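# Push utility cart through self-closing door into taped bay

## Task

Move the utility cart through the door that swings shut by itself and leave it in the yellow-taped area so that all four of its wheels sit fully inside the tape lines, none touching the tape. The three tubes in the cart's top tray must remain upright. The robot must not tip over or finish leaning, or the attempt fails. The parked result only counts if it stays put without the robot holding it.

## Robot and tools

Robot: a Hello Robot Stretch 3 with one arm. It has a two-wheeled base (0.33 m long, 0.34 m wide), a lift that moves the arm up and down a mast, and an arm that telescopes out to the robot's right. There is no sideways base motion; to bring the gripper forward you drive the base. On-the-spot turns pivot about the point midway between the drive wheels, 0.05 m behind the front edge. With arm retracted and wrist folded, a turn sweeps a 0.28 m radius; an unfolded level wrist reaches past that.

Frames: base frame has its origin on the floor between the drive wheels, x forward, y left, z up. hand_pose is reported in this frame, at the closed-fingertip point; with wrist joints at zero its x axis points up, y back along the arm toward the mast, z to the rear. Odometry frame is the base frame at scene start. base_odometry counts wheel turns only, so slip shows as travel; heading is positive left, -3.142 to 3.142.

Tools:
- execute_actions: {"actions": [one action] or [], "cameras": list of "head_camera", "nav_camera", "wrist_camera" or "all"; omitted/null/["all"] gives all, [] gives none}. An action may contain "base", "joints", both, plus optional "contact_limits"; the parts start together. "base" holds exactly one relative command: {"translate_m": d}, an offset in metres from the base's current spot, forward positive, -1 to 1; or {"rotate_rad": d}, an offset turn in radians, left/counter-clockwise positive, -3.2 to 3.2. "joints" is a single dict of absolute targets by name: lift_m 0 to 1.1 (arm height), arm_m 0 to 0.52 (extension), wrist_yaw_rad -1.345 to 4.42 (0 along the arm, positive toward the front, 3.0 folded over the base), wrist_pitch_rad -1.57 to 0.451 (0 level, negative tips fingers down), wrist_roll_rad -2.911 to 2.911, gripper_m -0.089 to 0.179 (bigger is wider; actual tip gap is smaller, by 0.007 nearly closed to 0.025 wide open, zero below 0.007), head_pan_rad -3.953 to 1.73 (0 forward, positive left, -1.57 along the arm), head_tilt_rad -1.53 to 0.419 (negative down). "contact_limits" only accepts arm_m: a motor_effort percent 1 to 100 where the arm motion halts (contact_stop); it also caps holding force until the next action. An unknown key or out-of-range number rejects the whole call with no motion. An empty action list just reports state and images. Joints or base left out may still be driving toward an earlier target. Each action is capped at 15 s.
- wait: {"seconds": 0 to 10}; commands nothing, returns state and images.
- zoom_image: {"camera": name, "region": [x0, y0, x1, y1]} in pixels of that camera's latest full image, origin top-left, at most 504x504.
- finished_scene: {"scene": 1 or 2}; irreversible, reports success and gives the next task. Call it only when the cart is parked and stable. A reply without any tool call ends all remaining scenes.
If a result reports a stop, the rest of that reply's motion, wait and finish calls are skipped.

Result lines: base_status and joint_status tell how each commanded motion ended. "done" for the base means the wheels turned the commanded amount, slip included. "off_target" means it stopped short and may still be pushing. After contact_stop, time_out or torque_fault the old target is dropped. The arm and lift contact-stop against firm resistance and then go slack until commanded again (a slack lift under load can sink). Base, wrist and head have no contact stop and keep pushing. Wrist servos overloaded for seconds switch off for 10 s (torque_fault), limp and unresponsive. on_its_own covers what was not commanded; its "held at" is the held target, not the position. motor_effort is percent of maximum, positive toward larger values, bracket = peak; readings carry fixed biases and noise. Positive wheel effort pushes forward. lidar_m: 12 distances from the base origin in 30-degree sectors, first straight ahead going counter-clockwise (4th left, 7th behind, 10th right), plane 0.17 m high, range 0.15 to 12 m, "-" for nothing; blind to glass and low objects, partly blocked by the mast and, with a low lift, by the robot. wrist_depth_mm and head_depth_mm: 7x7 grids of median depth (45-1000 mm and 280-4000 mm; head grid is sideways). base_tilt in degrees, forward/right positive, about 4 degrees fixed error. turned_by_wheels and turned_by_imu give turn since the last result.

Cameras: head_camera and nav_camera move with head pan/tilt; wrist_camera rides on the gripper. Calibration intrinsics/extrinsics are given per camera and may be slightly off.

Speed: base is fast (0.30 m/s, 1.9 rad/s) only with lift_m below 0.30, arm_m below 0.03 and wrist_yaw_rad above 2.54; otherwise 0.10 m/s and 0.63 rad/s.

Safety: fold or unfold the wrist only with lift_m 0.32 to 0.95, wrist_pitch_rad -0.4, roll near 0; once folded, lift may go down to 0.25. With yaw below -0.4 keep pitch at -0.5 or lower. Arm pushing on rigid things with the gripper above about 0.45 m can tip the robot, more so with higher contact limits or repeated pushes. Driving while holding or pushing something immovable, or snagging furniture (especially reversing), can tip it: back out in small steps, release the contact, and lower lift to about 0.2 if still tilted. Avoid drops, slams, hard hits and tipping the cart's tubes. The door closes on its own, and loose objects may occasionally get nudged. Thinking time passes in the simulation while the robot holds its last command.

Each tool is called after "Call:" by a JSON object that holds its "op" and its "data".

## Session

Call:
{"op": "execute_actions", "data": {"actions": []}}

Scene clock: 0.00 s.
base_odometry: x=+0.000 y=+0.000 heading=+0.000 (m, m, rad; odometry frame)
turned_by_wheels: +0.000 (rad since the last result)
turned_by_imu: +0.000 (rad since the last result)
base_tilt: forward=+0.6 right=+0.2 (deg)
lidar_m: 0.81 0.65 0.65 0.70 0.89 0.88 0.95 1.44 1.65 2.10 1.68 1.65
head_depth_mm: 1569 1587 1603 1599 1603 1593 1604 / 1451 1426 1407 1383 1360 1345 1325 / 1202 1182 1171 1151 1138 1128 1111 / 1019 1012 999 990 978 970 956 / 894 885 877 866 857 853 842 / 790 786 776 772 766 758 751 / 708 704 701 693 688 685 678
base_status: not commanded
joint_positions: lift_m=+0.380 arm_m=+0.003 wrist_yaw_rad=+2.844 wrist_pitch_rad=-0.523 wrist_roll_rad=-0.014 gripper_m=+0.037 head_pan_rad=-0.010 head_tilt_rad=-0.015
joint_status: not commanded
motor_effort: left_wheel=+1 right_wheel=+0 lift_m=+21 arm_m=-1 wrist_yaw_rad=-1 wrist_pitch_rad=+7 wrist_roll_rad=+0 gripper_m=+0 head_pan_rad=-1 head_tilt_rad=+3 (%)
hand_pose: x=+0.0403 y=+0.0531 z=+0.3702 quat_wxyz=(+0.282, +0.698, +0.082, +0.654) (m; base frame)
wrist_depth_mm: 916 882 761 684 640 594 544 / - 961 848 763 691 629 585 / - 947 917 835 780 705 642 / - 788 788 834 791 743 692 / 640 651 682 683 718 697 716 / 556 - - 584 607 618 625 / 513 - - 520 510 533 547
pictures: head_camera (sideways: a quarter turn clockwise sets it upright), nav_camera (sideways: a quarter turn counterclockwise sets it upright), wrist_camera
Images, in order (width x height): head_camera 896x504, nav_camera 672x504, wrist_camera 644x364.

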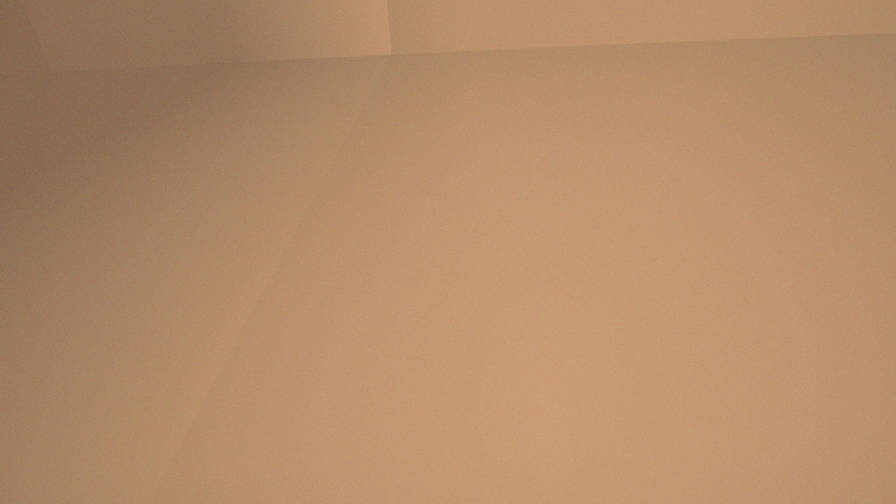

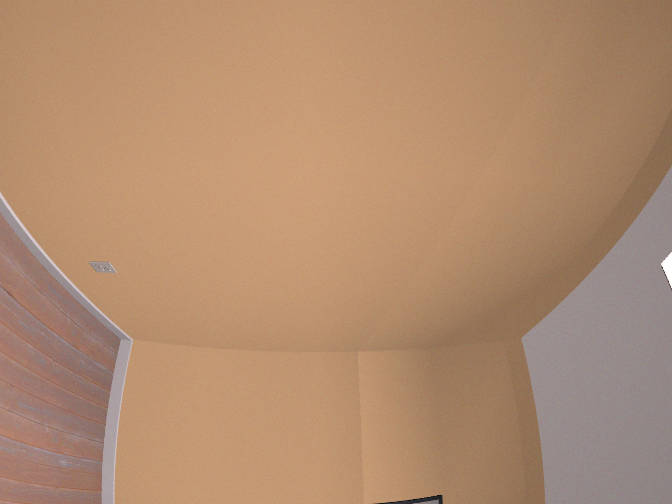

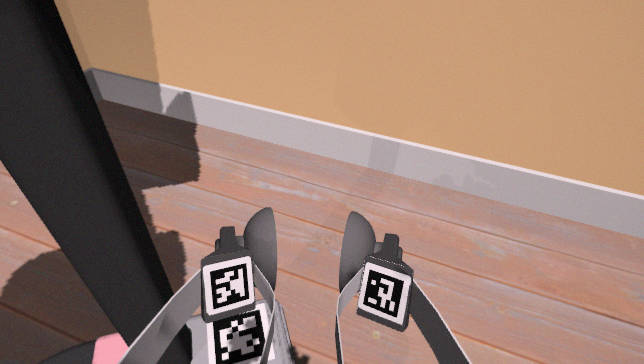

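Call:
{"op": "execute_actions", "data": {"actions": [{"base":{"rotate_rad":-2.23},"joints":{"head_tilt_rad":-0.4,"lift_m":0.28}}], "cameras": ["head_camera","nav_camera"]}}

Scene clock: 7.07 s.
base_odometry: x=+0.000 y=+0.000 heading=-2.230 (m, m, rad; odometry frame)
turned_by_wheels: -2.230 (rad since the last result)
turned_by_imu: -2.212 (rad since the last result)
base_tilt: forward=+0.5 right=+0.2 (deg)
lidar_m: 1.66 1.65 1.72 1.66 0.92 0.67 0.65 0.67 0.91 0.87 0.91 1.23
head_depth_mm: 2376 2442 2512 2614 2206 1680 1356 / 2602 2818 3009 3177 2233 1696 1371 / 2623 2818 3029 3141 2258 1705 1371 / 2618 2827 2976 2178 2077 1713 1381 / 2618 2732 2027 2048 2049 1731 1386 / 2609 2690 1924 1941 2022 1742 1394 / 2579 2731 1964 1967 2179 1764 1406
base_status: done
joint_positions: lift_m=+0.280 arm_m=+0.003 wrist_yaw_rad=+2.844 wrist_pitch_rad=-0.523 wrist_roll_rad=-0.014 gripper_m=+0.037 head_pan_rad=-0.010 head_tilt_rad=-0.396
joint_status: all done
motor_effort: left_wheel=+3(10) right_wheel=-4(11) lift_m=+18(18) arm_m=-1(1) wrist_yaw_rad=-1(0) wrist_pitch_rad=+7(7) wrist_roll_rad=+0(0) gripper_m=+0(0) head_pan_rad=+0(0) head_tilt_rad=-2(30) (%)
hand_pose: x=+0.0403 y=+0.0530 z=+0.2700 quat_wxyz=(+0.282, +0.698, +0.082, +0.654) (m; base frame)
wrist_depth_mm: - - - - - - - / - 917 - 989 - - - / - 725 761 763 790 830 847 / - 619 629 635 644 673 689 / 506 538 537 541 575 557 568 / 471 - - 469 482 476 489 / - - - 418 410 419 436
pictures: head_camera (sideways: a quarter turn clockwise sets it upright), nav_camera (sideways: a quarter turn counterclockwise sets it upright)
camera_calibration (this result's frames):
head_camera: T_world_to_cam=[[-0.400843, 0.0423052, -0.915169, 1.21258], [0.023324, 0.999081, 0.0359682, -0.0450145], [0.91585, -0.00692786, -0.401461, 0.475524], [0, 0, 0, 1]] pos_world=[0.0515972, -0.00303106, 1.30224]
nav_camera: T_world_to_cam=[[0.358489, -0.0202149, 0.933315, -1.17635], [-0.023277, -0.999648, -0.0127109, 0.0683957], [0.933244, -0.0171681, -0.358833, 0.418411], [0, 0, 0, 1]] pos_world=[0.0328192, 0.0517752, 1.24891]
Images, in order (width x height): head_camera 896x504, nav_camera 672x504.

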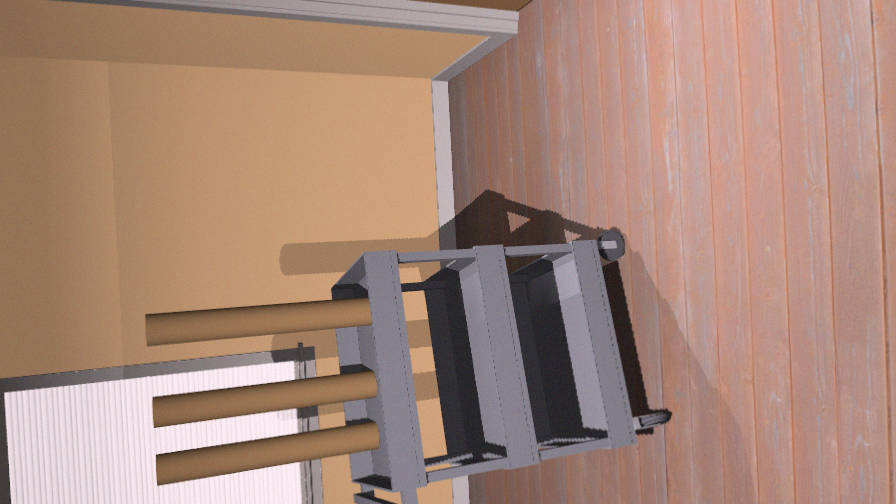

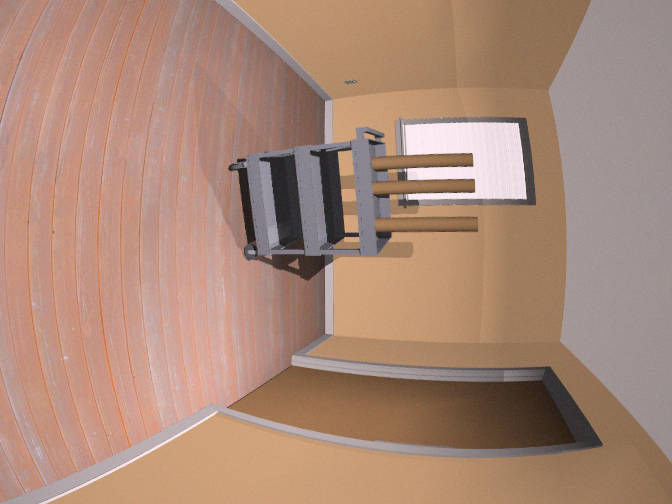

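Call:
{"op": "execute_actions", "data": {"actions": [{"base":{"translate_m":0.9},"joints":{"head_tilt_rad":-0.5,"head_pan_rad":-0.8}}], "cameras": ["head_camera","nav_camera"]}}

Call:
{"op": "execute_actions", "data": {"actions": [{"joints":{"head_tilt_rad":-0.75,"head_pan_rad":0.3}}], "cameras": ["head_camera","nav_camera"]}}

Scene clock: 18.73 s.
base_odometry: x=-0.551 y=-0.712 heading=-2.230 (m, m, rad; odometry frame)
turned_by_wheels: +0.000 (rad since the last result)
turned_by_imu: +0.001 (rad since the last result)
base_tilt: forward=+0.6 right=+0.1 (deg)
lidar_m: 0.78 0.78 1.73 1.66 1.72 1.61 1.54 1.24 0.90 0.87 0.90 1.33
head_depth_mm: 837 899 964 976 1067 1163 1238 / 905 979 1066 1163 1282 1414 1273 / 984 1071 1170 1292 1444 1512 1277 / 1074 1174 1303 1459 1647 1563 1286 / 1186 1307 1466 1672 1855 1583 1293 / 1317 1468 1614 1811 1950 1594 1301 / 1383 1564 1810 2138 2030 1596 1309
base_status: done
joint_positions: lift_m=+0.280 arm_m=+0.003 wrist_yaw_rad=+2.844 wrist_pitch_rad=-0.524 wrist_roll_rad=-0.014 gripper_m=+0.037 head_pan_rad=-0.793 head_tilt_rad=-0.494
joint_status: all done
motor_effort: left_wheel=+3(12) right_wheel=-4(9) lift_m=+18(18) arm_m=-1(1) wrist_yaw_rad=-1(0) wrist_pitch_rad=+8(8) wrist_roll_rad=-1(0) gripper_m=-1(0) head_pan_rad=-5(54) head_tilt_rad=-3(12) (%)
hand_pose: x=+0.0402 y=+0.0530 z=+0.2699 quat_wxyz=(+0.282, +0.698, +0.082, +0.654) (m; base frame)
wrist_depth_mm: - - - - - - 909 / - 925 973 - - - 657 / - 744 764 804 798 840 842 / - 605 627 647 650 680 681 / 505 530 546 546 561 566 569 / 466 - - 473 484 477 494 / - - - 418 409 424 432
pictures: head_camera (sideways: a quarter turn clockwise sets it upright), nav_camera (sideways: a quarter turn counterclockwise sets it upright)
camera_calibration (this result's frames):
head_camera: T_world_to_cam=[[-0.316235, 0.375603, -0.871159, 1.15466], [0.723686, 0.689267, 0.0344777, -0.0473418], [0.613411, -0.619543, -0.489789, 0.592305], [0, 0, 0, 1]] pos_world=[0.0360773, -0.0341029, 1.29763]
nav_camera: T_world_to_cam=[[0.303195, -0.331491, 0.893413, -1.12394], [-0.722444, -0.691336, -0.0113389, 0.0708729], [0.621407, -0.642003, -0.449094, 0.537771], [0, 0, 0, 1]] pos_world=[0.0578011, 0.0216702, 1.24646]
Images, in order (width x height): head_camera 896x504, nav_camera 672x504.

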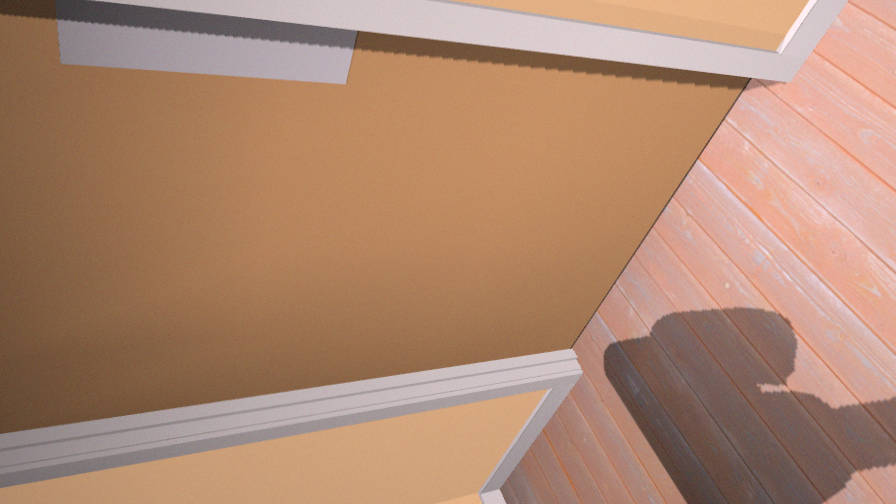

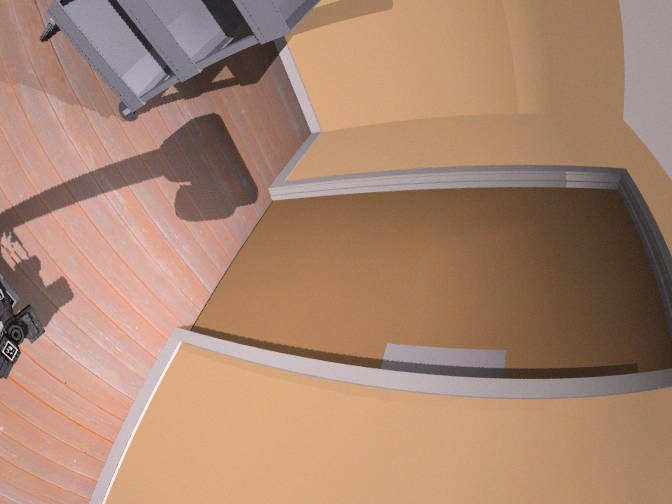

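Scene clock: 19.87 s.
base_odometry: x=-0.551 y=-0.712 heading=-2.230 (m, m, rad; odometry frame)
turned_by_wheels: +0.000 (rad since the last result)
turned_by_imu: +0.000 (rad since the last result)
base_tilt: forward=+0.5 right=+0.3 (deg)
lidar_m: 0.78 0.78 1.73 1.66 1.72 1.61 1.55 1.24 0.90 0.87 0.90 1.32
head_depth_mm: 1801 2038 2237 1852 1519 1299 1126 / 1853 2005 891 1208 1466 1312 1136 / 778 887 944 1200 1370 1309 1139 / 1933 1187 978 1208 1376 1323 1141 / 907 1046 988 1214 1393 1324 1151 / 976 1093 998 1223 1358 1336 1155 / 2104 2285 954 1199 1544 1336 1159
base_status: not commanded
joint_positions: lift_m=+0.280 arm_m=+0.003 wrist_yaw_rad=+2.844 wrist_pitch_rad=-0.524 wrist_roll_rad=-0.014 gripper_m=+0.037 head_pan_rad=+0.293 head_tilt_rad=-0.741
joint_status: all done
motor_effort: left_wheel=+3(3) right_wheel=-4(3) lift_m=+18(18) arm_m=-1(1) wrist_yaw_rad=+0(0) wrist_pitch_rad=+7(8) wrist_roll_rad=+0(0) gripper_m=+0(0) head_pan_rad=+4(54) head_tilt_rad=-6(25) (%)
hand_pose: x=+0.0402 y=+0.0530 z=+0.2699 quat_wxyz=(+0.282, +0.698, +0.082, +0.654) (m; base frame)
wrist_depth_mm: - - - - - - 910 / - 908 977 964 - 989 669 / - 753 771 800 795 801 840 / - 616 634 646 656 657 683 / 503 525 547 552 559 560 571 / 465 - - 464 481 487 487 / - - - 419 419 426 435
pictures: head_camera (sideways: a quarter turn clockwise sets it upright), nav_camera (sideways: a quarter turn counterclockwise sets it upright)
camera_calibration (this result's frames):
head_camera: T_world_to_cam=[[-0.668804, -0.161598, -0.725663, 0.967132], [-0.264729, 0.963876, 0.0293405, -0.0346141], [0.694708, 0.211727, -0.687424, 0.848919], [0, 0, 0, 1]] pos_world=[0.0479074, 0.00991116, 1.28639]
nav_camera: T_world_to_cam=[[0.630062, 0.172549, 0.757132, -0.948248], [0.272467, -0.962136, -0.00747009, 0.0597642], [0.727175, 0.211, -0.65322, 0.802698], [0, 0, 0, 1]] pos_world=[-0.00252955, 0.0517511, 1.24273]
Images, in order (width x height): head_camera 896x504, nav_camera 672x504.

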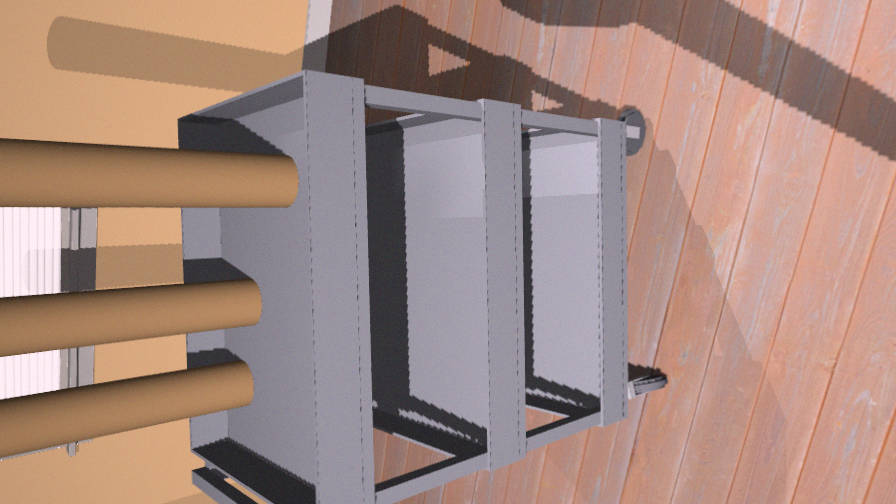

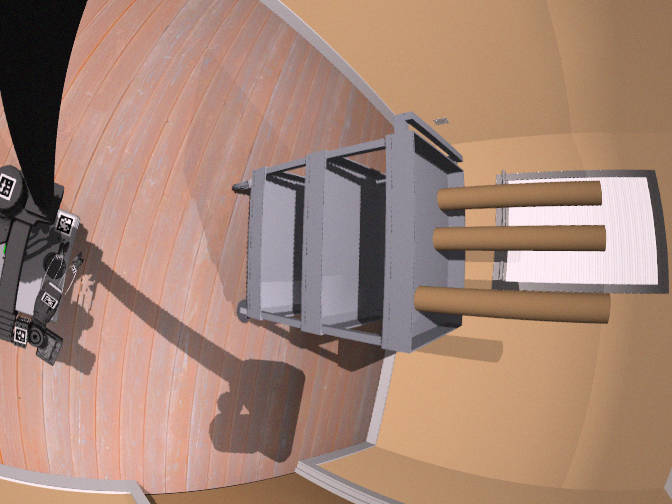

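Call:
{"op": "execute_actions", "data": {"actions": [{"base":{"rotate_rad":-0.43}}], "cameras": []}}

Call:
{"op": "execute_actions", "data": {"actions": [{"base":{"translate_m":1.0}}], "cameras": []}}

Call:
{"op": "execute_actions", "data": {"actions": [{"base":{"rotate_rad":2.0},"joints":{"head_pan_rad":-0.1,"head_tilt_rad":-1.1,"wrist_pitch_rad":-0.4}}], "cameras": []}}

Call:
{"op": "execute_actions", "data": {"actions": [{"joints":{"lift_m":0.36,"wrist_yaw_rad":1.85}}], "cameras": []}}

Call:
{"op": "execute_actions", "data": {"actions": [{"joints":{"wrist_pitch_rad":0,"wrist_roll_rad":1.57,"gripper_m":0.15}}]}}

Scene clock: 59.03 s.
base_odometry: x=-0.551 y=-0.712 heading=-2.660 (m, m, rad; odometry frame)
turned_by_wheels: -0.430 (rad since the last result)
turned_by_imu: -0.426 (rad since the last result)
base_tilt: forward=+0.6 right=+0.1 (deg)
lidar_m: 1.47 0.78 0.78 1.69 1.67 1.78 1.57 1.55 1.13 0.88 0.87 0.93
head_depth_mm: 1693 1796 1904 1849 1527 1292 1127 / 1940 2185 2284 1865 1529 1310 1132 / 1926 2185 2370 1869 1548 1318 1141 / 1885 2153 2328 1904 1553 1316 1144 / 1877 2117 2270 1221 1350 1320 1148 / 1847 2008 932 1224 1321 1302 1158 / 1763 849 908 1195 1300 1273 1158
base_status: done
joint_positions: lift_m=+0.280 arm_m=+0.003 wrist_yaw_rad=+2.844 wrist_pitch_rad=-0.524 wrist_roll_rad=-0.014 gripper_m=+0.037 head_pan_rad=+0.293 head_tilt_rad=-0.741
joint_status: not commanded
motor_effort: left_wheel=+3(9) right_wheel=-4(12) lift_m=+18(18) arm_m=-1(1) wrist_yaw_rad=+1(1) wrist_pitch_rad=+8(8) wrist_roll_rad=+0(0) gripper_m=+0(1) head_pan_rad=+5(4) head_tilt_rad=-5(5) (%)
hand_pose: x=+0.0402 y=+0.0530 z=+0.2699 quat_wxyz=(+0.282, +0.698, +0.082, +0.654) (m; base frame)
wrist_depth_mm: - - - - 813 723 944 / - 941 996 971 - 968 670 / - 757 758 763 794 809 762 / - 625 628 651 666 680 679 / 508 537 546 535 564 563 571 / 462 - - 469 487 479 487 / - - - 409 410 422 434
pictures: none
No camera images: the call's "cameras" was empty. Leave "cameras" out to get every camera's image.

Scene clock: 64.07 s.
base_odometry: x=-1.437 y=-1.175 heading=-2.659 (m, m, rad; odometry frame)
turned_by_wheels: +0.000 (rad since the last result)
turned_by_imu: +0.001 (rad since the last result)
base_tilt: forward=+0.6 right=+0.2 (deg)
lidar_m: 0.70 1.32 1.41 0.48 0.44 2.23 2.50 1.31 0.65 0.53 0.52 0.55
head_depth_mm: 869 921 981 1043 1115 1223 1129 / 1091 1201 1301 1416 1467 1306 1131 / 1130 1277 1472 1723 1550 1315 1142 / 1112 1256 1445 1698 1553 1320 1139 / 1091 1235 1425 1661 1559 1320 1146 / 1076 1215 1389 1629 1578 1330 1152 / 1060 1193 1368 1590 1595 1341 1159
base_status: done
joint_positions: lift_m=+0.280 arm_m=+0.003 wrist_yaw_rad=+2.844 wrist_pitch_rad=-0.524 wrist_roll_rad=-0.014 gripper_m=+0.037 head_pan_rad=+0.293 head_tilt_rad=-0.742
joint_status: not commanded
motor_effort: left_wheel=+3(12) right_wheel=-4(8) lift_m=+18(18) arm_m=-1(1) wrist_yaw_rad=+1(0) wrist_pitch_rad=+8(8) wrist_roll_rad=+0(0) gripper_m=+0(0) head_pan_rad=+4(4) head_tilt_rad=-5(6) (%)
hand_pose: x=+0.0402 y=+0.0529 z=+0.2699 quat_wxyz=(+0.282, +0.698, +0.082, +0.654) (m; base frame)
wrist_depth_mm: 789 737 683 - - - - / - 514 754 983 - - - / - 721 758 777 803 830 840 / - 619 622 629 664 680 681 / 472 533 539 547 560 554 568 / 470 - - 470 487 489 495 / - - - 418 411 429 433
pictures: none
No camera images: the call's "cameras" was empty. Leave "cameras" out to get every camera's image.

Scene clock: 66.57 s.
base_odometry: x=-1.437 y=-1.175 heading=-0.660 (m, m, rad; odometry frame)
turned_by_wheels: +2.000 (rad since the last result)
turned_by_imu: +1.983 (rad since the last result)
base_tilt: forward=+0.7 right=+0.1 (deg)
lidar_m: 0.44 2.16 2.56 1.77 0.65 0.54 0.52 0.54 0.70 1.32 1.36 0.51
head_depth_mm: 730 660 1502 1409 1273 1165 1075 / 752 658 983 1235 1282 1173 - / 754 681 973 1178 1284 1179 - / 523 612 959 942 1264 1178 - / 764 676 611 920 1259 1186 1099 / 805 693 642 1434 1301 1187 1094 / 827 1764 1618 1444 1311 1190 1094
base_status: done
joint_positions: lift_m=+0.280 arm_m=+0.003 wrist_yaw_rad=+2.844 wrist_pitch_rad=-0.421 wrist_roll_rad=-0.014 gripper_m=+0.037 head_pan_rad=-0.093 head_tilt_rad=-1.087
joint_status: all done
motor_effort: left_wheel=-2(6) right_wheel=+4(16) lift_m=+17(18) arm_m=-1(1) wrist_yaw_rad=+0(0) wrist_pitch_rad=+12(13) wrist_roll_rad=+0(0) gripper_m=+0(0) head_pan_rad=-4(40) head_tilt_rad=-6(32) (%)
hand_pose: x=+0.0444 y=+0.0665 z=+0.2923 quat_wxyz=(+0.248, +0.701, +0.046, +0.667) (m; base frame)
wrist_depth_mm: - - - - - - - / - - - - - - - / - 935 969 971 - - - / - 717 736 750 776 790 804 / - 599 624 609 636 634 650 / 488 525 - 520 547 533 546 / - - - 452 452 462 455
pictures: none
No camera images: the call's "cameras" was empty. Leave "cameras" out to get every camera's image.

Scene clock: 68.13 s.
base_odometry: x=-1.437 y=-1.175 heading=-0.660 (m, m, rad; odometry frame)
turned_by_wheels: +0.000 (rad since the last result)
turned_by_imu: +0.000 (rad since the last result)
base_tilt: forward=+0.5 right=+0.2 (deg)
lidar_m: 0.44 2.16 2.55 1.77 0.65 0.54 0.52 0.54 0.70 1.32 1.36 0.51
head_depth_mm: 731 662 1495 1409 1274 1167 1104 / 753 657 982 1235 1279 1183 - / 755 681 971 1175 1288 1177 - / 522 612 962 943 1258 1179 - / 765 677 611 919 1264 1186 1102 / 805 693 641 1440 1302 1183 1089 / 828 1772 1620 1448 1311 1194 1102
base_status: not commanded
joint_positions: lift_m=+0.360 arm_m=+0.003 wrist_yaw_rad=+1.852 wrist_pitch_rad=-0.420 wrist_roll_rad=-0.014 gripper_m=+0.037 head_pan_rad=-0.093 head_tilt_rad=-1.087
joint_status: all done
motor_effort: left_wheel=-2(2) right_wheel=+4(4) lift_m=+24(25) arm_m=-1(1) wrist_yaw_rad=-3(3) wrist_pitch_rad=+11(12) wrist_roll_rad=+0(0) gripper_m=+0(0) head_pan_rad=-4(4) head_tilt_rad=-7(7) (%)
hand_pose: x=+0.1940 y=-0.0855 z=+0.3721 quat_wxyz=(+0.536, +0.638, -0.294, +0.469) (m; base frame)
wrist_depth_mm: - - - - - - 383 / - - - - - - - / - - 808 794 838 - - / 827 872 645 623 643 561 937 / 700 727 705 535 531 533 805 / 596 606 - 622 642 633 652 / 510 519 534 537 540 551 571
pictures: none
No camera images: the call's "cameras" was empty. Leave "cameras" out to get every camera's image.

Scene clock: 69.73 s.
base_odometry: x=-1.437 y=-1.175 heading=-0.660 (m, m, rad; odometry frame)
turned_by_wheels: +0.000 (rad since the last result)
turned_by_imu: +0.000 (rad since the last result)
base_tilt: forward=+0.5 right=+0.1 (deg)
lidar_m: 0.44 2.16 2.55 1.77 0.65 0.54 0.52 0.54 0.70 1.32 1.36 0.51
head_depth_mm: 731 661 1498 1403 1278 1168 1099 / 751 659 983 1236 1285 1184 - / 753 682 975 1177 1301 1172 - / 524 612 960 943 1259 1180 - / 764 678 610 920 1265 1184 1103 / 805 694 642 1433 1300 1192 1093 / 826 1767 1621 1440 1310 1196 1095
base_status: not commanded
joint_positions: lift_m=+0.360 arm_m=+0.003 wrist_yaw_rad=+1.852 wrist_pitch_rad=-0.024 wrist_roll_rad=+1.569 gripper_m=+0.150 head_pan_rad=-0.093 head_tilt_rad=-1.087
joint_status: all done
motor_effort: left_wheel=-1(2) right_wheel=+4(4) lift_m=+24(24) arm_m=-1(1) wrist_yaw_rad=+0(3) wrist_pitch_rad=+14(14) wrist_roll_rad=+0(2) gripper_m=+1(81) head_pan_rad=-4(5) head_tilt_rad=-7(7) (%)
hand_pose: x=+0.2242 y=-0.0767 z=+0.4681 quat_wxyz=(+0.010, +0.799, -0.601, -0.006) (m; base frame)
wrist_depth_mm: 412 620 968 384 993 588 395 / 417 623 - 388 - 587 401 / 418 641 - 404 - 579 411 / 418 630 - 413 990 572 509 / 418 558 434 431 - 443 442 / - - - - - - 536 / - - - - - 868 544
pictures: head_camera (sideways: a quarter turn clockwise sets it upright), nav_camera (sideways: a quarter turn counterclockwise sets it upright), wrist_camera
camera_calibration (this result's frames):
head_camera: T_world_to_cam=[[-0.885169, 0.121122, -0.449228, 0.608296], [0.125974, 0.991848, 0.0192029, -0.0237884], [0.447892, -0.0395932, -0.893211, 1.11798], [0, 0, 0, 1]] pos_world=[0.0407094, -0.00581944, 1.27231]
nav_camera: T_world_to_cam=[[0.866046, -0.0975762, 0.49035, -0.602084], [-0.111223, -0.993795, -0.0013191, 0.0540948], [0.487436, -0.0533956, -0.871525, 1.08802], [0, 0, 0, 1]] pos_world=[-0.00289201, 0.0531056, 1.24354]
wrist_camera: T_world_to_cam=[[-0.0308573, -0.0468479, -0.998425, 0.464541], [-0.433183, 0.900843, -0.0288813, 0.216083], [0.900777, 0.43161, -0.0480913, 0.020629], [0, 0, 0, 1]] pos_world=[0.0893558, -0.181798, 0.471042]
Images, in order (width x height): head_camera 896x504, nav_camera 672x504, wrist_camera 644x364.

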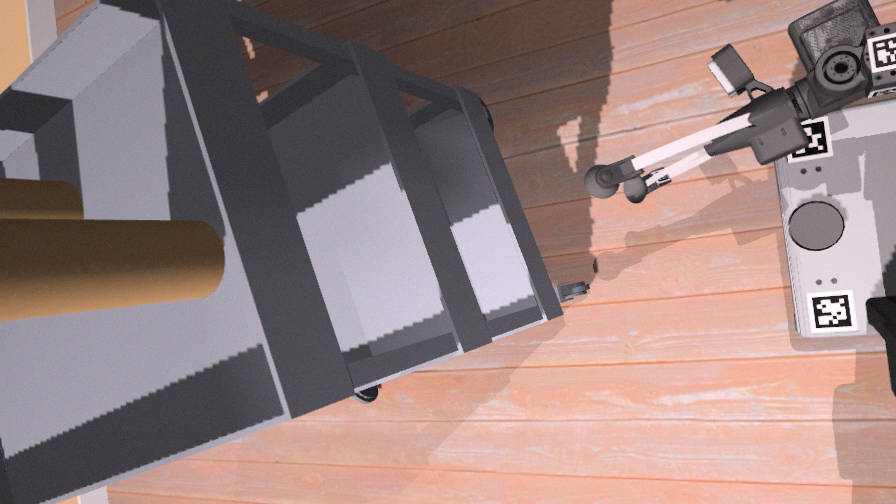

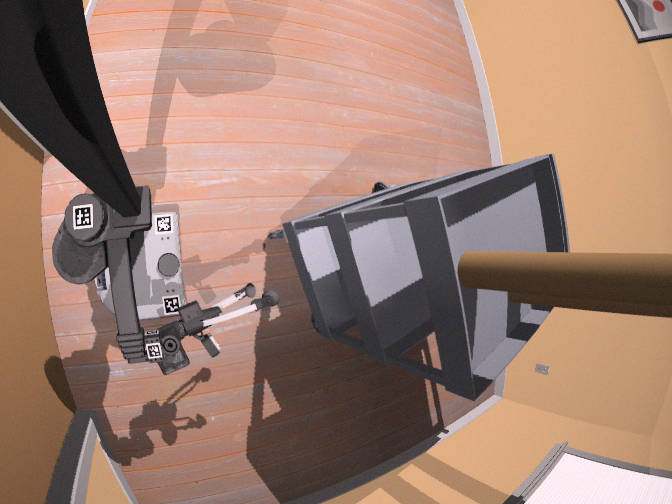

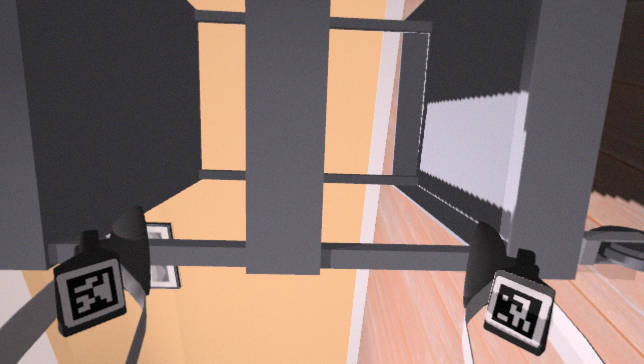

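Call:
{"op": "execute_actions", "data": {"actions": [{"base":{"translate_m":0.21},"joints":{"lift_m":0.385,"gripper_m":0.179,"wrist_yaw_rad":1.78}}]}}

Scene clock: 81.90 s.
base_odometry: x=-1.271 y=-1.304 heading=-0.660 (m, m, rad; odometry frame)
turned_by_wheels: +0.000 (rad since the last result)
turned_by_imu: +0.000 (rad since the last result)
base_tilt: forward=+0.5 right=+0.1 (deg)
lidar_m: 0.23 0.23 2.55 2.46 0.94 0.76 0.73 0.75 0.93 1.31 0.47 0.27
head_depth_mm: 1848 641 596 789 1256 1169 1105 / 716 677 598 561 1129 1185 - / 326 416 571 546 836 1177 - / 308 375 488 541 827 1167 - / 754 676 607 542 740 1167 1099 / 765 693 608 544 1269 1186 1090 / 753 696 634 1423 1308 1194 1092
base_status: done
joint_positions: lift_m=+0.385 arm_m=+0.003 wrist_yaw_rad=+1.782 wrist_pitch_rad=-0.022 wrist_roll_rad=+1.570 gripper_m=+0.179 head_pan_rad=-0.093 head_tilt_rad=-1.087
joint_status: all done
motor_effort: left_wheel=-2(3) right_wheel=+4(10) lift_m=+24(24) arm_m=-1(1) wrist_yaw_rad=-1(1) wrist_pitch_rad=+13(14) wrist_roll_rad=+0(0) gripper_m=+1(83) head_pan_rad=-5(4) head_tilt_rad=-7(6) (%)
hand_pose: x=+0.2286 y=-0.0940 z=+0.4934 quat_wxyz=(+0.010, +0.778, -0.628, -0.006) (m; base frame)
wrist_depth_mm: 382 567 190 190 - 584 427 / 385 580 193 194 817 640 427 / 380 588 197 196 821 640 424 / 385 584 199 200 846 627 420 / 354 608 202 204 861 656 420 / - - 206 208 - 652 396 / 420 - 212 211 - 958 382
pictures: head_camera (sideways: a quarter turn clockwise sets it upright), nav_camera (sideways: a quarter turn counterclockwise sets it upright), wrist_camera
camera_calibration (this result's frames):
head_camera: T_world_to_cam=[[-0.885172, 0.121122, -0.449222, 0.608289], [0.125974, 0.991848, 0.0192027, -0.0237881], [0.447886, -0.0395926, -0.893214, 1.11798], [0, 0, 0, 1]] pos_world=[0.0407092, -0.00581942, 1.27231]
nav_camera: T_world_to_cam=[[0.866049, -0.0975763, 0.490344, -0.602077], [-0.111222, -0.993795, -0.00131898, 0.0540946], [0.48743, -0.053395, -0.871528, 1.08803], [0, 0, 0, 1]] pos_world=[-0.00289239, 0.0531056, 1.24354]
wrist_camera: T_world_to_cam=[[-0.0328078, -0.0440947, -0.998489, 0.489897], [-0.369258, 0.928878, -0.0288877, 0.222321], [0.928748, 0.367752, -0.0467567, 0.0122997], [0, 0, 0, 1]] pos_world=[0.0867429, -0.189431, 0.496154]
Images, in order (width x height): head_camera 896x504, nav_camera 672x504, wrist_camera 644x364.

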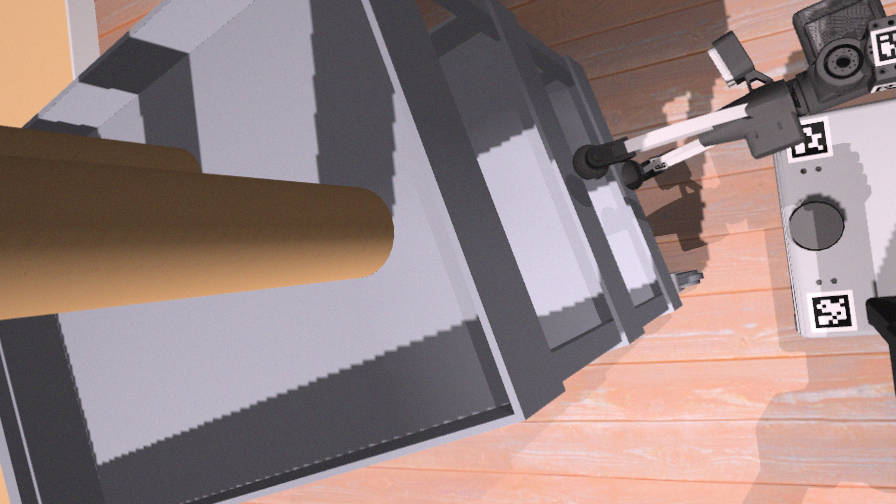

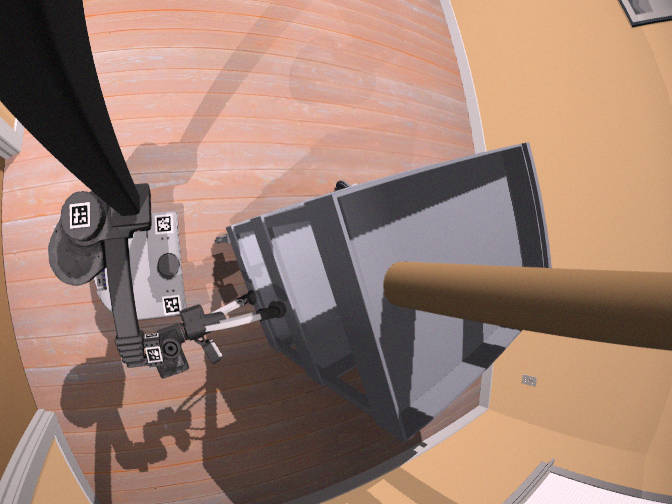

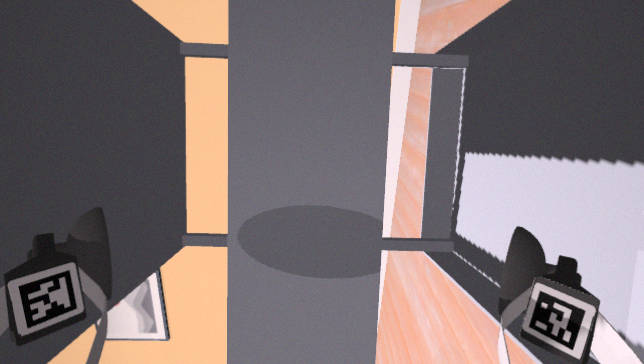

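Call:
{"op": "execute_actions", "data": {"actions": [{"base":{"translate_m":0.075}}], "cameras": []}}

Call:
{"op": "execute_actions", "data": {"actions": [{"joints":{"gripper_m":0.04}}], "cameras": ["wrist_camera"]}}

Call:
{"op": "execute_actions", "data": {"actions": [{"base":{"translate_m":-0.25}}]}}

Scene clock: 88.33 s.
base_odometry: x=-1.212 y=-1.350 heading=-0.660 (m, m, rad; odometry frame)
turned_by_wheels: +0.000 (rad since the last result)
turned_by_imu: +0.000 (rad since the last result)
base_tilt: forward=+0.6 right=+0.2 (deg)
lidar_m: 0.16 0.16 2.55 2.46 1.05 0.83 0.80 0.84 1.03 1.32 0.33 0.19
head_depth_mm: 1819 639 594 532 829 1170 1108 / 667 661 598 535 797 1185 - / - 301 376 521 507 1149 - / - 302 376 517 502 1056 - / 744 677 607 543 491 982 1098 / 729 693 610 543 489 1183 1094 / 717 695 612 572 1288 1191 1094
base_status: done
joint_positions: lift_m=+0.385 arm_m=+0.003 wrist_yaw_rad=+1.782 wrist_pitch_rad=-0.022 wrist_roll_rad=+1.570 gripper_m=+0.179 head_pan_rad=-0.093 head_tilt_rad=-1.087
joint_status: not commanded
motor_effort: left_wheel=-2(2) right_wheel=+5(11) lift_m=+24(24) arm_m=-2(1) wrist_yaw_rad=-2(2) wrist_pitch_rad=+13(13) wrist_roll_rad=+0(0) gripper_m=+0(0) head_pan_rad=-4(4) head_tilt_rad=-7(6) (%)
hand_pose: x=+0.2286 y=-0.0940 z=+0.4934 quat_wxyz=(+0.010, +0.778, -0.628, -0.006) (m; base frame)
wrist_depth_mm: 374 618 119 120 122 580 434 / 378 577 120 122 124 633 430 / 384 580 122 124 125 635 423 / 388 582 125 126 128 621 423 / 362 625 127 129 130 672 418 / - 669 129 130 132 662 398 / 402 - 131 133 135 562 380
pictures: none
No camera images: the call's "cameras" was empty. Leave "cameras" out to get every camera's image.

Scene clock: 90.20 s.
base_odometry: x=-1.212 y=-1.350 heading=-0.660 (m, m, rad; odometry frame)
turned_by_wheels: +0.000 (rad since the last result)
turned_by_imu: +0.000 (rad since the last result)
base_tilt: forward=+0.5 right=+0.1 (deg)
lidar_m: 0.16 0.16 2.54 2.46 1.05 0.84 0.81 0.83 1.04 1.31 0.33 0.19
head_depth_mm: 1817 639 595 533 831 1176 1105 / 671 654 599 535 799 1182 - / - 302 376 521 507 1151 - / - 303 376 516 502 1053 - / 745 677 607 542 490 987 1101 / 731 693 610 544 489 1173 1095 / 717 698 613 572 1295 1190 1095
base_status: not commanded
joint_positions: lift_m=+0.385 arm_m=+0.003 wrist_yaw_rad=+1.782 wrist_pitch_rad=-0.014 wrist_roll_rad=+1.571 gripper_m=+0.041 head_pan_rad=-0.093 head_tilt_rad=-1.087
joint_status: all done
motor_effort: left_wheel=-2(2) right_wheel=+7(7) lift_m=+24(24) arm_m=-1(1) wrist_yaw_rad=+0(1) wrist_pitch_rad=+8(13) wrist_roll_rad=+0(1) gripper_m=-25(96) head_pan_rad=-4(4) head_tilt_rad=-7(7) (%)
hand_pose: x=+0.2288 y=-0.0940 z=+0.4956 quat_wxyz=(+0.006, +0.778, -0.629, -0.004) (m; base frame)
wrist_depth_mm: 369 553 119 121 121 610 438 / 378 570 121 122 123 641 433 / 376 552 123 124 125 629 431 / 377 570 125 126 127 619 430 / 383 533 127 128 130 626 431 / 375 - 129 130 131 603 422 / 357 - 132 133 134 898 427
pictures: wrist_camera
camera_calibration (this result's frames):
wrist_camera: T_world_to_cam=[[-0.0247067, -0.0412224, -0.998844, 0.4907], [-0.368777, 0.929059, -0.0292205, 0.222559], [0.92919, 0.367629, -0.0381559, 0.00779331], [0, 0, 0, 1]] pos_world=[0.0869567, -0.189408, 0.496933]
Images, in order (width x height): wrist_camera 644x364.

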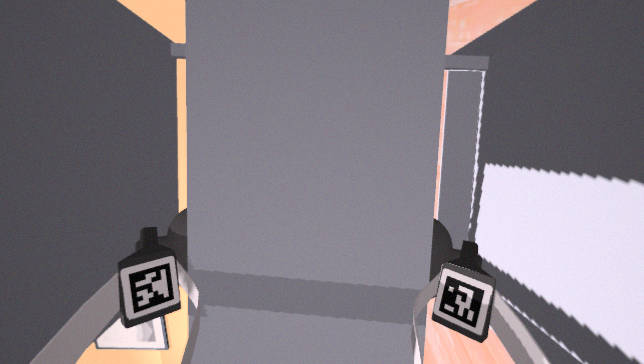

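Scene clock: 93.73 s.
base_odometry: x=-1.409 y=-1.197 heading=-0.660 (m, m, rad; odometry frame)
turned_by_wheels: +0.000 (rad since the last result)
turned_by_imu: +0.000 (rad since the last result)
base_tilt: forward=+0.6 right=+0.1 (deg)
lidar_m: 0.21 0.22 2.56 1.92 0.68 0.58 0.55 0.57 0.72 1.32 0.29 0.21
head_depth_mm: 475 606 594 533 806 1167 1109 / - 338 579 536 801 1172 - / - 315 402 522 785 1150 - / 748 658 582 539 793 1149 - / 746 689 606 541 668 1171 1099 / 749 691 588 528 1243 1188 1091 / 1902 1848 1626 1445 1309 1189 1096
base_status: done
joint_positions: lift_m=+0.385 arm_m=+0.003 wrist_yaw_rad=+1.791 wrist_pitch_rad=-0.023 wrist_roll_rad=+1.562 gripper_m=+0.047 head_pan_rad=-0.093 head_tilt_rad=-1.087
joint_status: not commanded
on_its_own: gripper_m is held at +0.046, not at your +0.040, by its stall guard, which is not easing now
motor_effort: left_wheel=-2(12) right_wheel=-2(28) lift_m=+23(24) arm_m=-1(1) wrist_yaw_rad=-9(10) wrist_pitch_rad=+13(14) wrist_roll_rad=+4(4) gripper_m=-22(25) head_pan_rad=-4(4) head_tilt_rad=-5(7) (%)
hand_pose: x=+0.2281 y=-0.0919 z=+0.4933 quat_wxyz=(+0.012, +0.780, -0.625, -0.004) (m; base frame)
wrist_depth_mm: 377 487 103 104 104 644 430 / 382 531 109 109 110 635 430 / 386 535 116 117 118 611 419 / 381 582 123 125 127 625 425 / 389 - 132 134 136 573 419 / 391 - 143 144 145 504 416 / - - 156 156 - 852 382
pictures: head_camera (sideways: a quarter turn clockwise sets it upright), nav_camera (sideways: a quarter turn counterclockwise sets it upright), wrist_camera
camera_calibration (this result's frames):
head_camera: T_world_to_cam=[[-0.885288, 0.121188, -0.448975, 0.607968], [0.12604, 0.991839, 0.0191935, -0.0237765], [0.447637, -0.0395972, -0.893338, 1.11814], [0, 0, 0, 1]] pos_world=[0.0407007, -0.00582079, 1.2723]
nav_camera: T_world_to_cam=[[0.866178, -0.0976423, 0.490103, -0.601764], [-0.111284, -0.993788, -0.00131391, 0.0540884], [0.487187, -0.0534026, -0.871663, 1.0882], [0, 0, 0, 1]] pos_world=[-0.00290519, 0.0531077, 1.24354]
wrist_camera: T_world_to_cam=[[-0.031176, -0.0519437, -0.998163, 0.488631], [-0.377282, 0.925384, -0.0363725, 0.225371], [0.925573, 0.375455, -0.0484472, 0.0142253], [0, 0, 0, 1]] pos_world=[0.0870955, -0.188514, 0.49662]
Images, in order (width x height): head_camera 896x504, nav_camera 672x504, wrist_camera 644x364.

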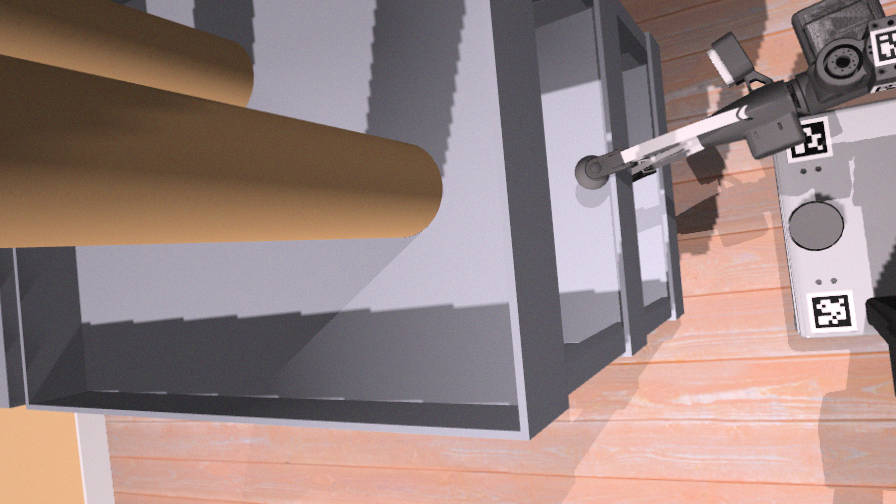

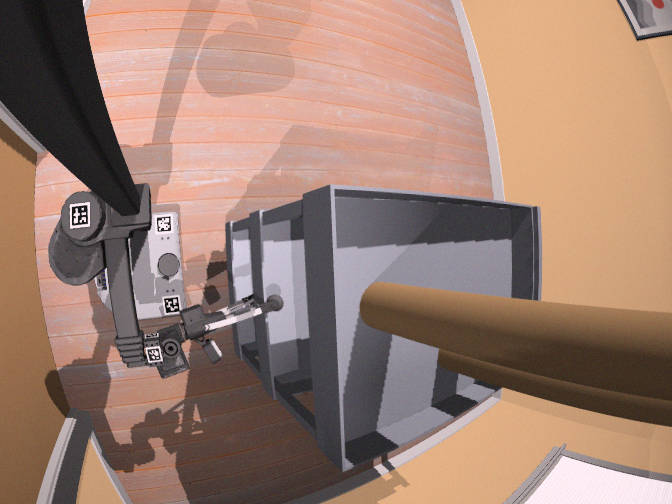

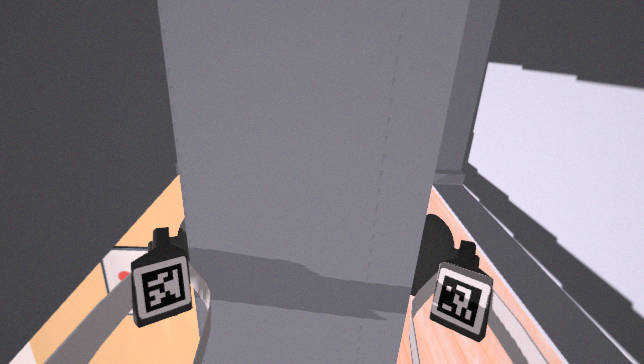

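Call:
{"op": "execute_actions", "data": {"actions": [{"base":{"rotate_rad":-0.2},"joints":{"wrist_yaw_rad":1.98,"head_pan_rad":-1.9,"head_tilt_rad":-1.2}}], "cameras": []}}

Call:
{"op": "execute_actions", "data": {"actions": [{"base":{"translate_m":-0.27}}], "cameras": []}}

Call:
{"op": "execute_actions", "data": {"actions": [{"base":{"translate_m":-0.2}}]}}

Scene clock: 104.13 s.
base_odometry: x=-1.409 y=-1.197 heading=-0.860 (m, m, rad; odometry frame)
turned_by_wheels: -0.200 (rad since the last result)
turned_by_imu: -0.199 (rad since the last result)
base_tilt: forward=+0.5 right=+0.2 (deg)
lidar_m: 0.18 0.19 2.45 2.46 0.89 0.62 0.55 0.55 0.67 1.08 0.30 0.20
head_depth_mm: 706 815 958 1162 1238 1192 - / 737 922 1135 1333 1258 - - / 808 978 1275 1355 1286 - 1072 / 981 1238 1459 1360 - - 1086 / 1220 1572 1484 1369 1267 1160 968 / 1375 1587 1491 1376 1270 1041 682 / 1293 1543 1499 1376 935 735 686
base_status: done
joint_positions: lift_m=+0.385 arm_m=+0.003 wrist_yaw_rad=+1.986 wrist_pitch_rad=-0.023 wrist_roll_rad=+1.559 gripper_m=+0.047 head_pan_rad=-1.893 head_tilt_rad=-1.186
joint_status: all done
on_its_own: gripper_m is held at +0.046, not at your +0.040, by its stall guard, which is not easing now
motor_effort: left_wheel=+5(5) right_wheel=-12(16) lift_m=+24(24) arm_m=-1(1) wrist_yaw_rad=-5(44) wrist_pitch_rad=+13(13) wrist_roll_rad=+6(5) gripper_m=-22(22) head_pan_rad=-5(57) head_tilt_rad=-8(18) (%)
hand_pose: x=+0.2125 y=-0.0445 z=+0.4933 quat_wxyz=(+0.013, +0.838, -0.546, -0.001) (m; base frame)
wrist_depth_mm: 377 491 99 100 101 594 429 / 380 505 106 106 107 623 434 / 388 548 113 114 115 618 424 / 389 583 121 122 125 607 421 / 394 - 131 132 133 571 422 / 393 - 143 145 144 483 420 / - - 158 158 - 852 377
pictures: none
No camera images: the call's "cameras" was empty. Leave "cameras" out to get every camera's image.

Scene clock: 107.87 s.
base_odometry: x=-1.586 y=-0.992 heading=-0.860 (m, m, rad; odometry frame)
turned_by_wheels: +0.000 (rad since the last result)
turned_by_imu: +0.000 (rad since the last result)
base_tilt: forward=+0.6 right=+0.2 (deg)
lidar_m: 0.21 0.24 2.71 2.40 0.48 0.32 0.29 0.29 0.35 0.64 0.25 0.21
head_depth_mm: 362 416 491 598 762 958 - / 413 487 591 750 1001 - - / 482 584 743 1012 1261 - 1068 / 578 732 980 1328 - 1147 1087 / 643 796 1140 1367 1274 1160 1086 / 691 1094 1469 1373 1086 958 942 / 1069 1564 1501 1377 783 749 693
base_status: done
joint_positions: lift_m=+0.385 arm_m=+0.003 wrist_yaw_rad=+1.907 wrist_pitch_rad=-0.022 wrist_roll_rad=+1.558 gripper_m=+0.050 head_pan_rad=-1.893 head_tilt_rad=-1.186
joint_status: not commanded
on_its_own: wrist_yaw_rad is held at +1.930, not at your +1.980, by its stall guard, which is still easing; gripper_m is held at +0.049, not at your +0.040, by its stall guard, which is not easing now
motor_effort: left_wheel=+0(2) right_wheel=-4(23) lift_m=+24(23) arm_m=-1(1) wrist_yaw_rad=+18(27) wrist_pitch_rad=+13(13) wrist_roll_rad=+6(6) gripper_m=-19(21) head_pan_rad=-5(5) head_tilt_rad=-8(7) (%)
hand_pose: x=+0.2199 y=-0.0633 z=+0.4935 quat_wxyz=(+0.013, +0.815, -0.579, -0.001) (m; base frame)
wrist_depth_mm: 378 76 77 77 77 78 433 / 376 88 84 85 85 531 426 / 388 465 94 94 95 590 428 / 383 - 107 107 107 550 420 / 391 - 123 124 124 883 417 / - - 146 146 146 802 392 / - - 185 178 - 845 367
pictures: none
No camera images: the call's "cameras" was empty. Leave "cameras" out to get every camera's image.

Scene clock: 111.00 s.
base_odometry: x=-1.716 y=-0.841 heading=-0.860 (m, m, rad; odometry frame)
turned_by_wheels: +0.000 (rad since the last result)
turned_by_imu: +0.001 (rad since the last result)
base_tilt: forward=+0.5 right=+0.2 (deg)
lidar_m: 0.23 0.27 2.65 0.39 0.39 0.41 0.30 0.29 0.30 0.41 0.25 0.22
head_depth_mm: 296 344 423 548 779 - - / 314 380 477 641 941 - - / 343 422 546 772 1046 - 1069 / 377 475 637 972 1284 1142 1089 / 419 543 767 1301 1271 1166 1089 / 472 633 934 1337 1052 1022 958 / 539 710 1449 1377 791 744 688
base_status: done
joint_positions: lift_m=+0.385 arm_m=+0.003 wrist_yaw_rad=+1.793 wrist_pitch_rad=-0.021 wrist_roll_rad=+1.560 gripper_m=+0.050 head_pan_rad=-1.894 head_tilt_rad=-1.186
joint_status: not commanded
on_its_own: wrist_yaw_rad is held at +1.814, not at your +1.980, by its stall guard, which is not easing now; gripper_m is held at +0.049, not at your +0.040, by its stall guard, which is not easing now; wrist_yaw_rad is at rest, and its effort (+17) is outside its rest range (-12 to +12)
motor_effort: left_wheel=-2(47) right_wheel=+0(64) lift_m=+23(23) arm_m=-1(1) wrist_yaw_rad=+17(43) wrist_pitch_rad=+12(13) wrist_roll_rad=+5(6) gripper_m=-20(21) head_pan_rad=-3(5) head_tilt_rad=-7(7) (%)
hand_pose: x=+0.2280 y=-0.0912 z=+0.4938 quat_wxyz=(+0.012, +0.781, -0.624, -0.002) (m; base frame)
wrist_depth_mm: 380 80 78 78 79 80 437 / 380 90 86 87 87 528 431 / 381 471 96 96 97 587 428 / 385 - 108 108 108 558 420 / 393 - 124 125 125 871 422 / - - 146 146 146 814 397 / - - 182 175 - 884 362
pictures: head_camera (sideways: a quarter turn clockwise sets it upright), nav_camera (sideways: a quarter turn counterclockwise sets it upright), wrist_camera
camera_calibration (this result's frames):
head_camera: T_world_to_cam=[[0.333, 0.872153, -0.358413, 0.482581], [0.936251, -0.350976, 0.0158116, -0.0243137], [-0.112004, -0.340829, -0.933429, 1.17363], [0, 0, 0, 1]] pos_world=[-0.00648439, -0.0294097, 1.26885]
nav_camera: T_world_to_cam=[[-0.307039, -0.862887, 0.401439, -0.479118], [-0.942059, 0.335447, 0.000508076, 0.0567841], [-0.1351, -0.378023, -0.915886, 1.14946], [0, 0, 0, 1]] pos_world=[0.0616775, 0.00204863, 1.24508]
wrist_camera: T_world_to_cam=[[-0.0291134, -0.0529858, -0.998171, 0.488557], [-0.379675, 0.924339, -0.0379928, 0.225982], [0.924662, 0.377874, -0.047028, 0.013816], [0, 0, 0, 1]] pos_world=[0.0872483, -0.188219, 0.496899]
Images, in order (width x height): head_camera 896x504, nav_camera 672x504, wrist_camera 644x364.

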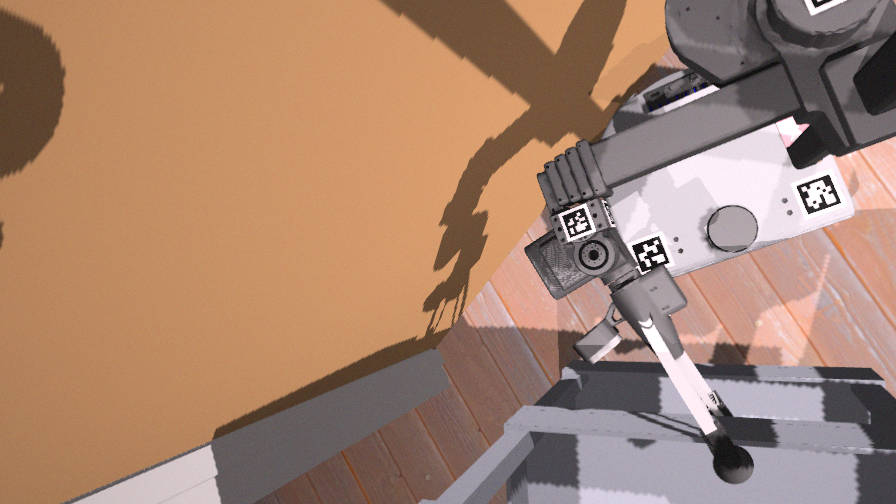

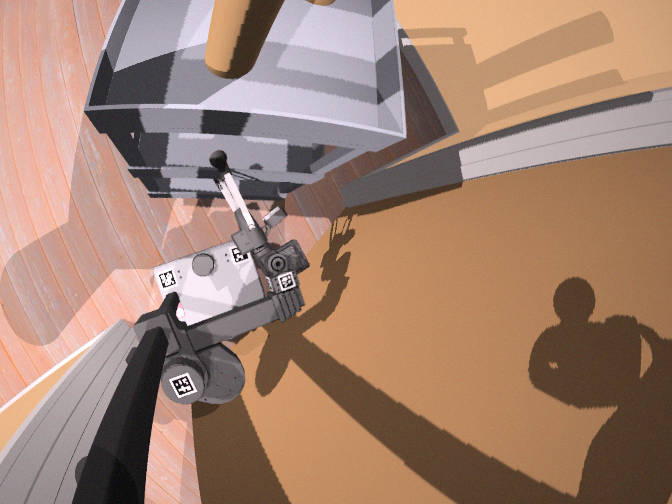

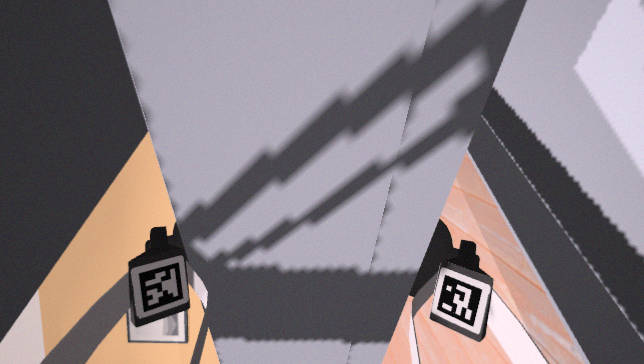

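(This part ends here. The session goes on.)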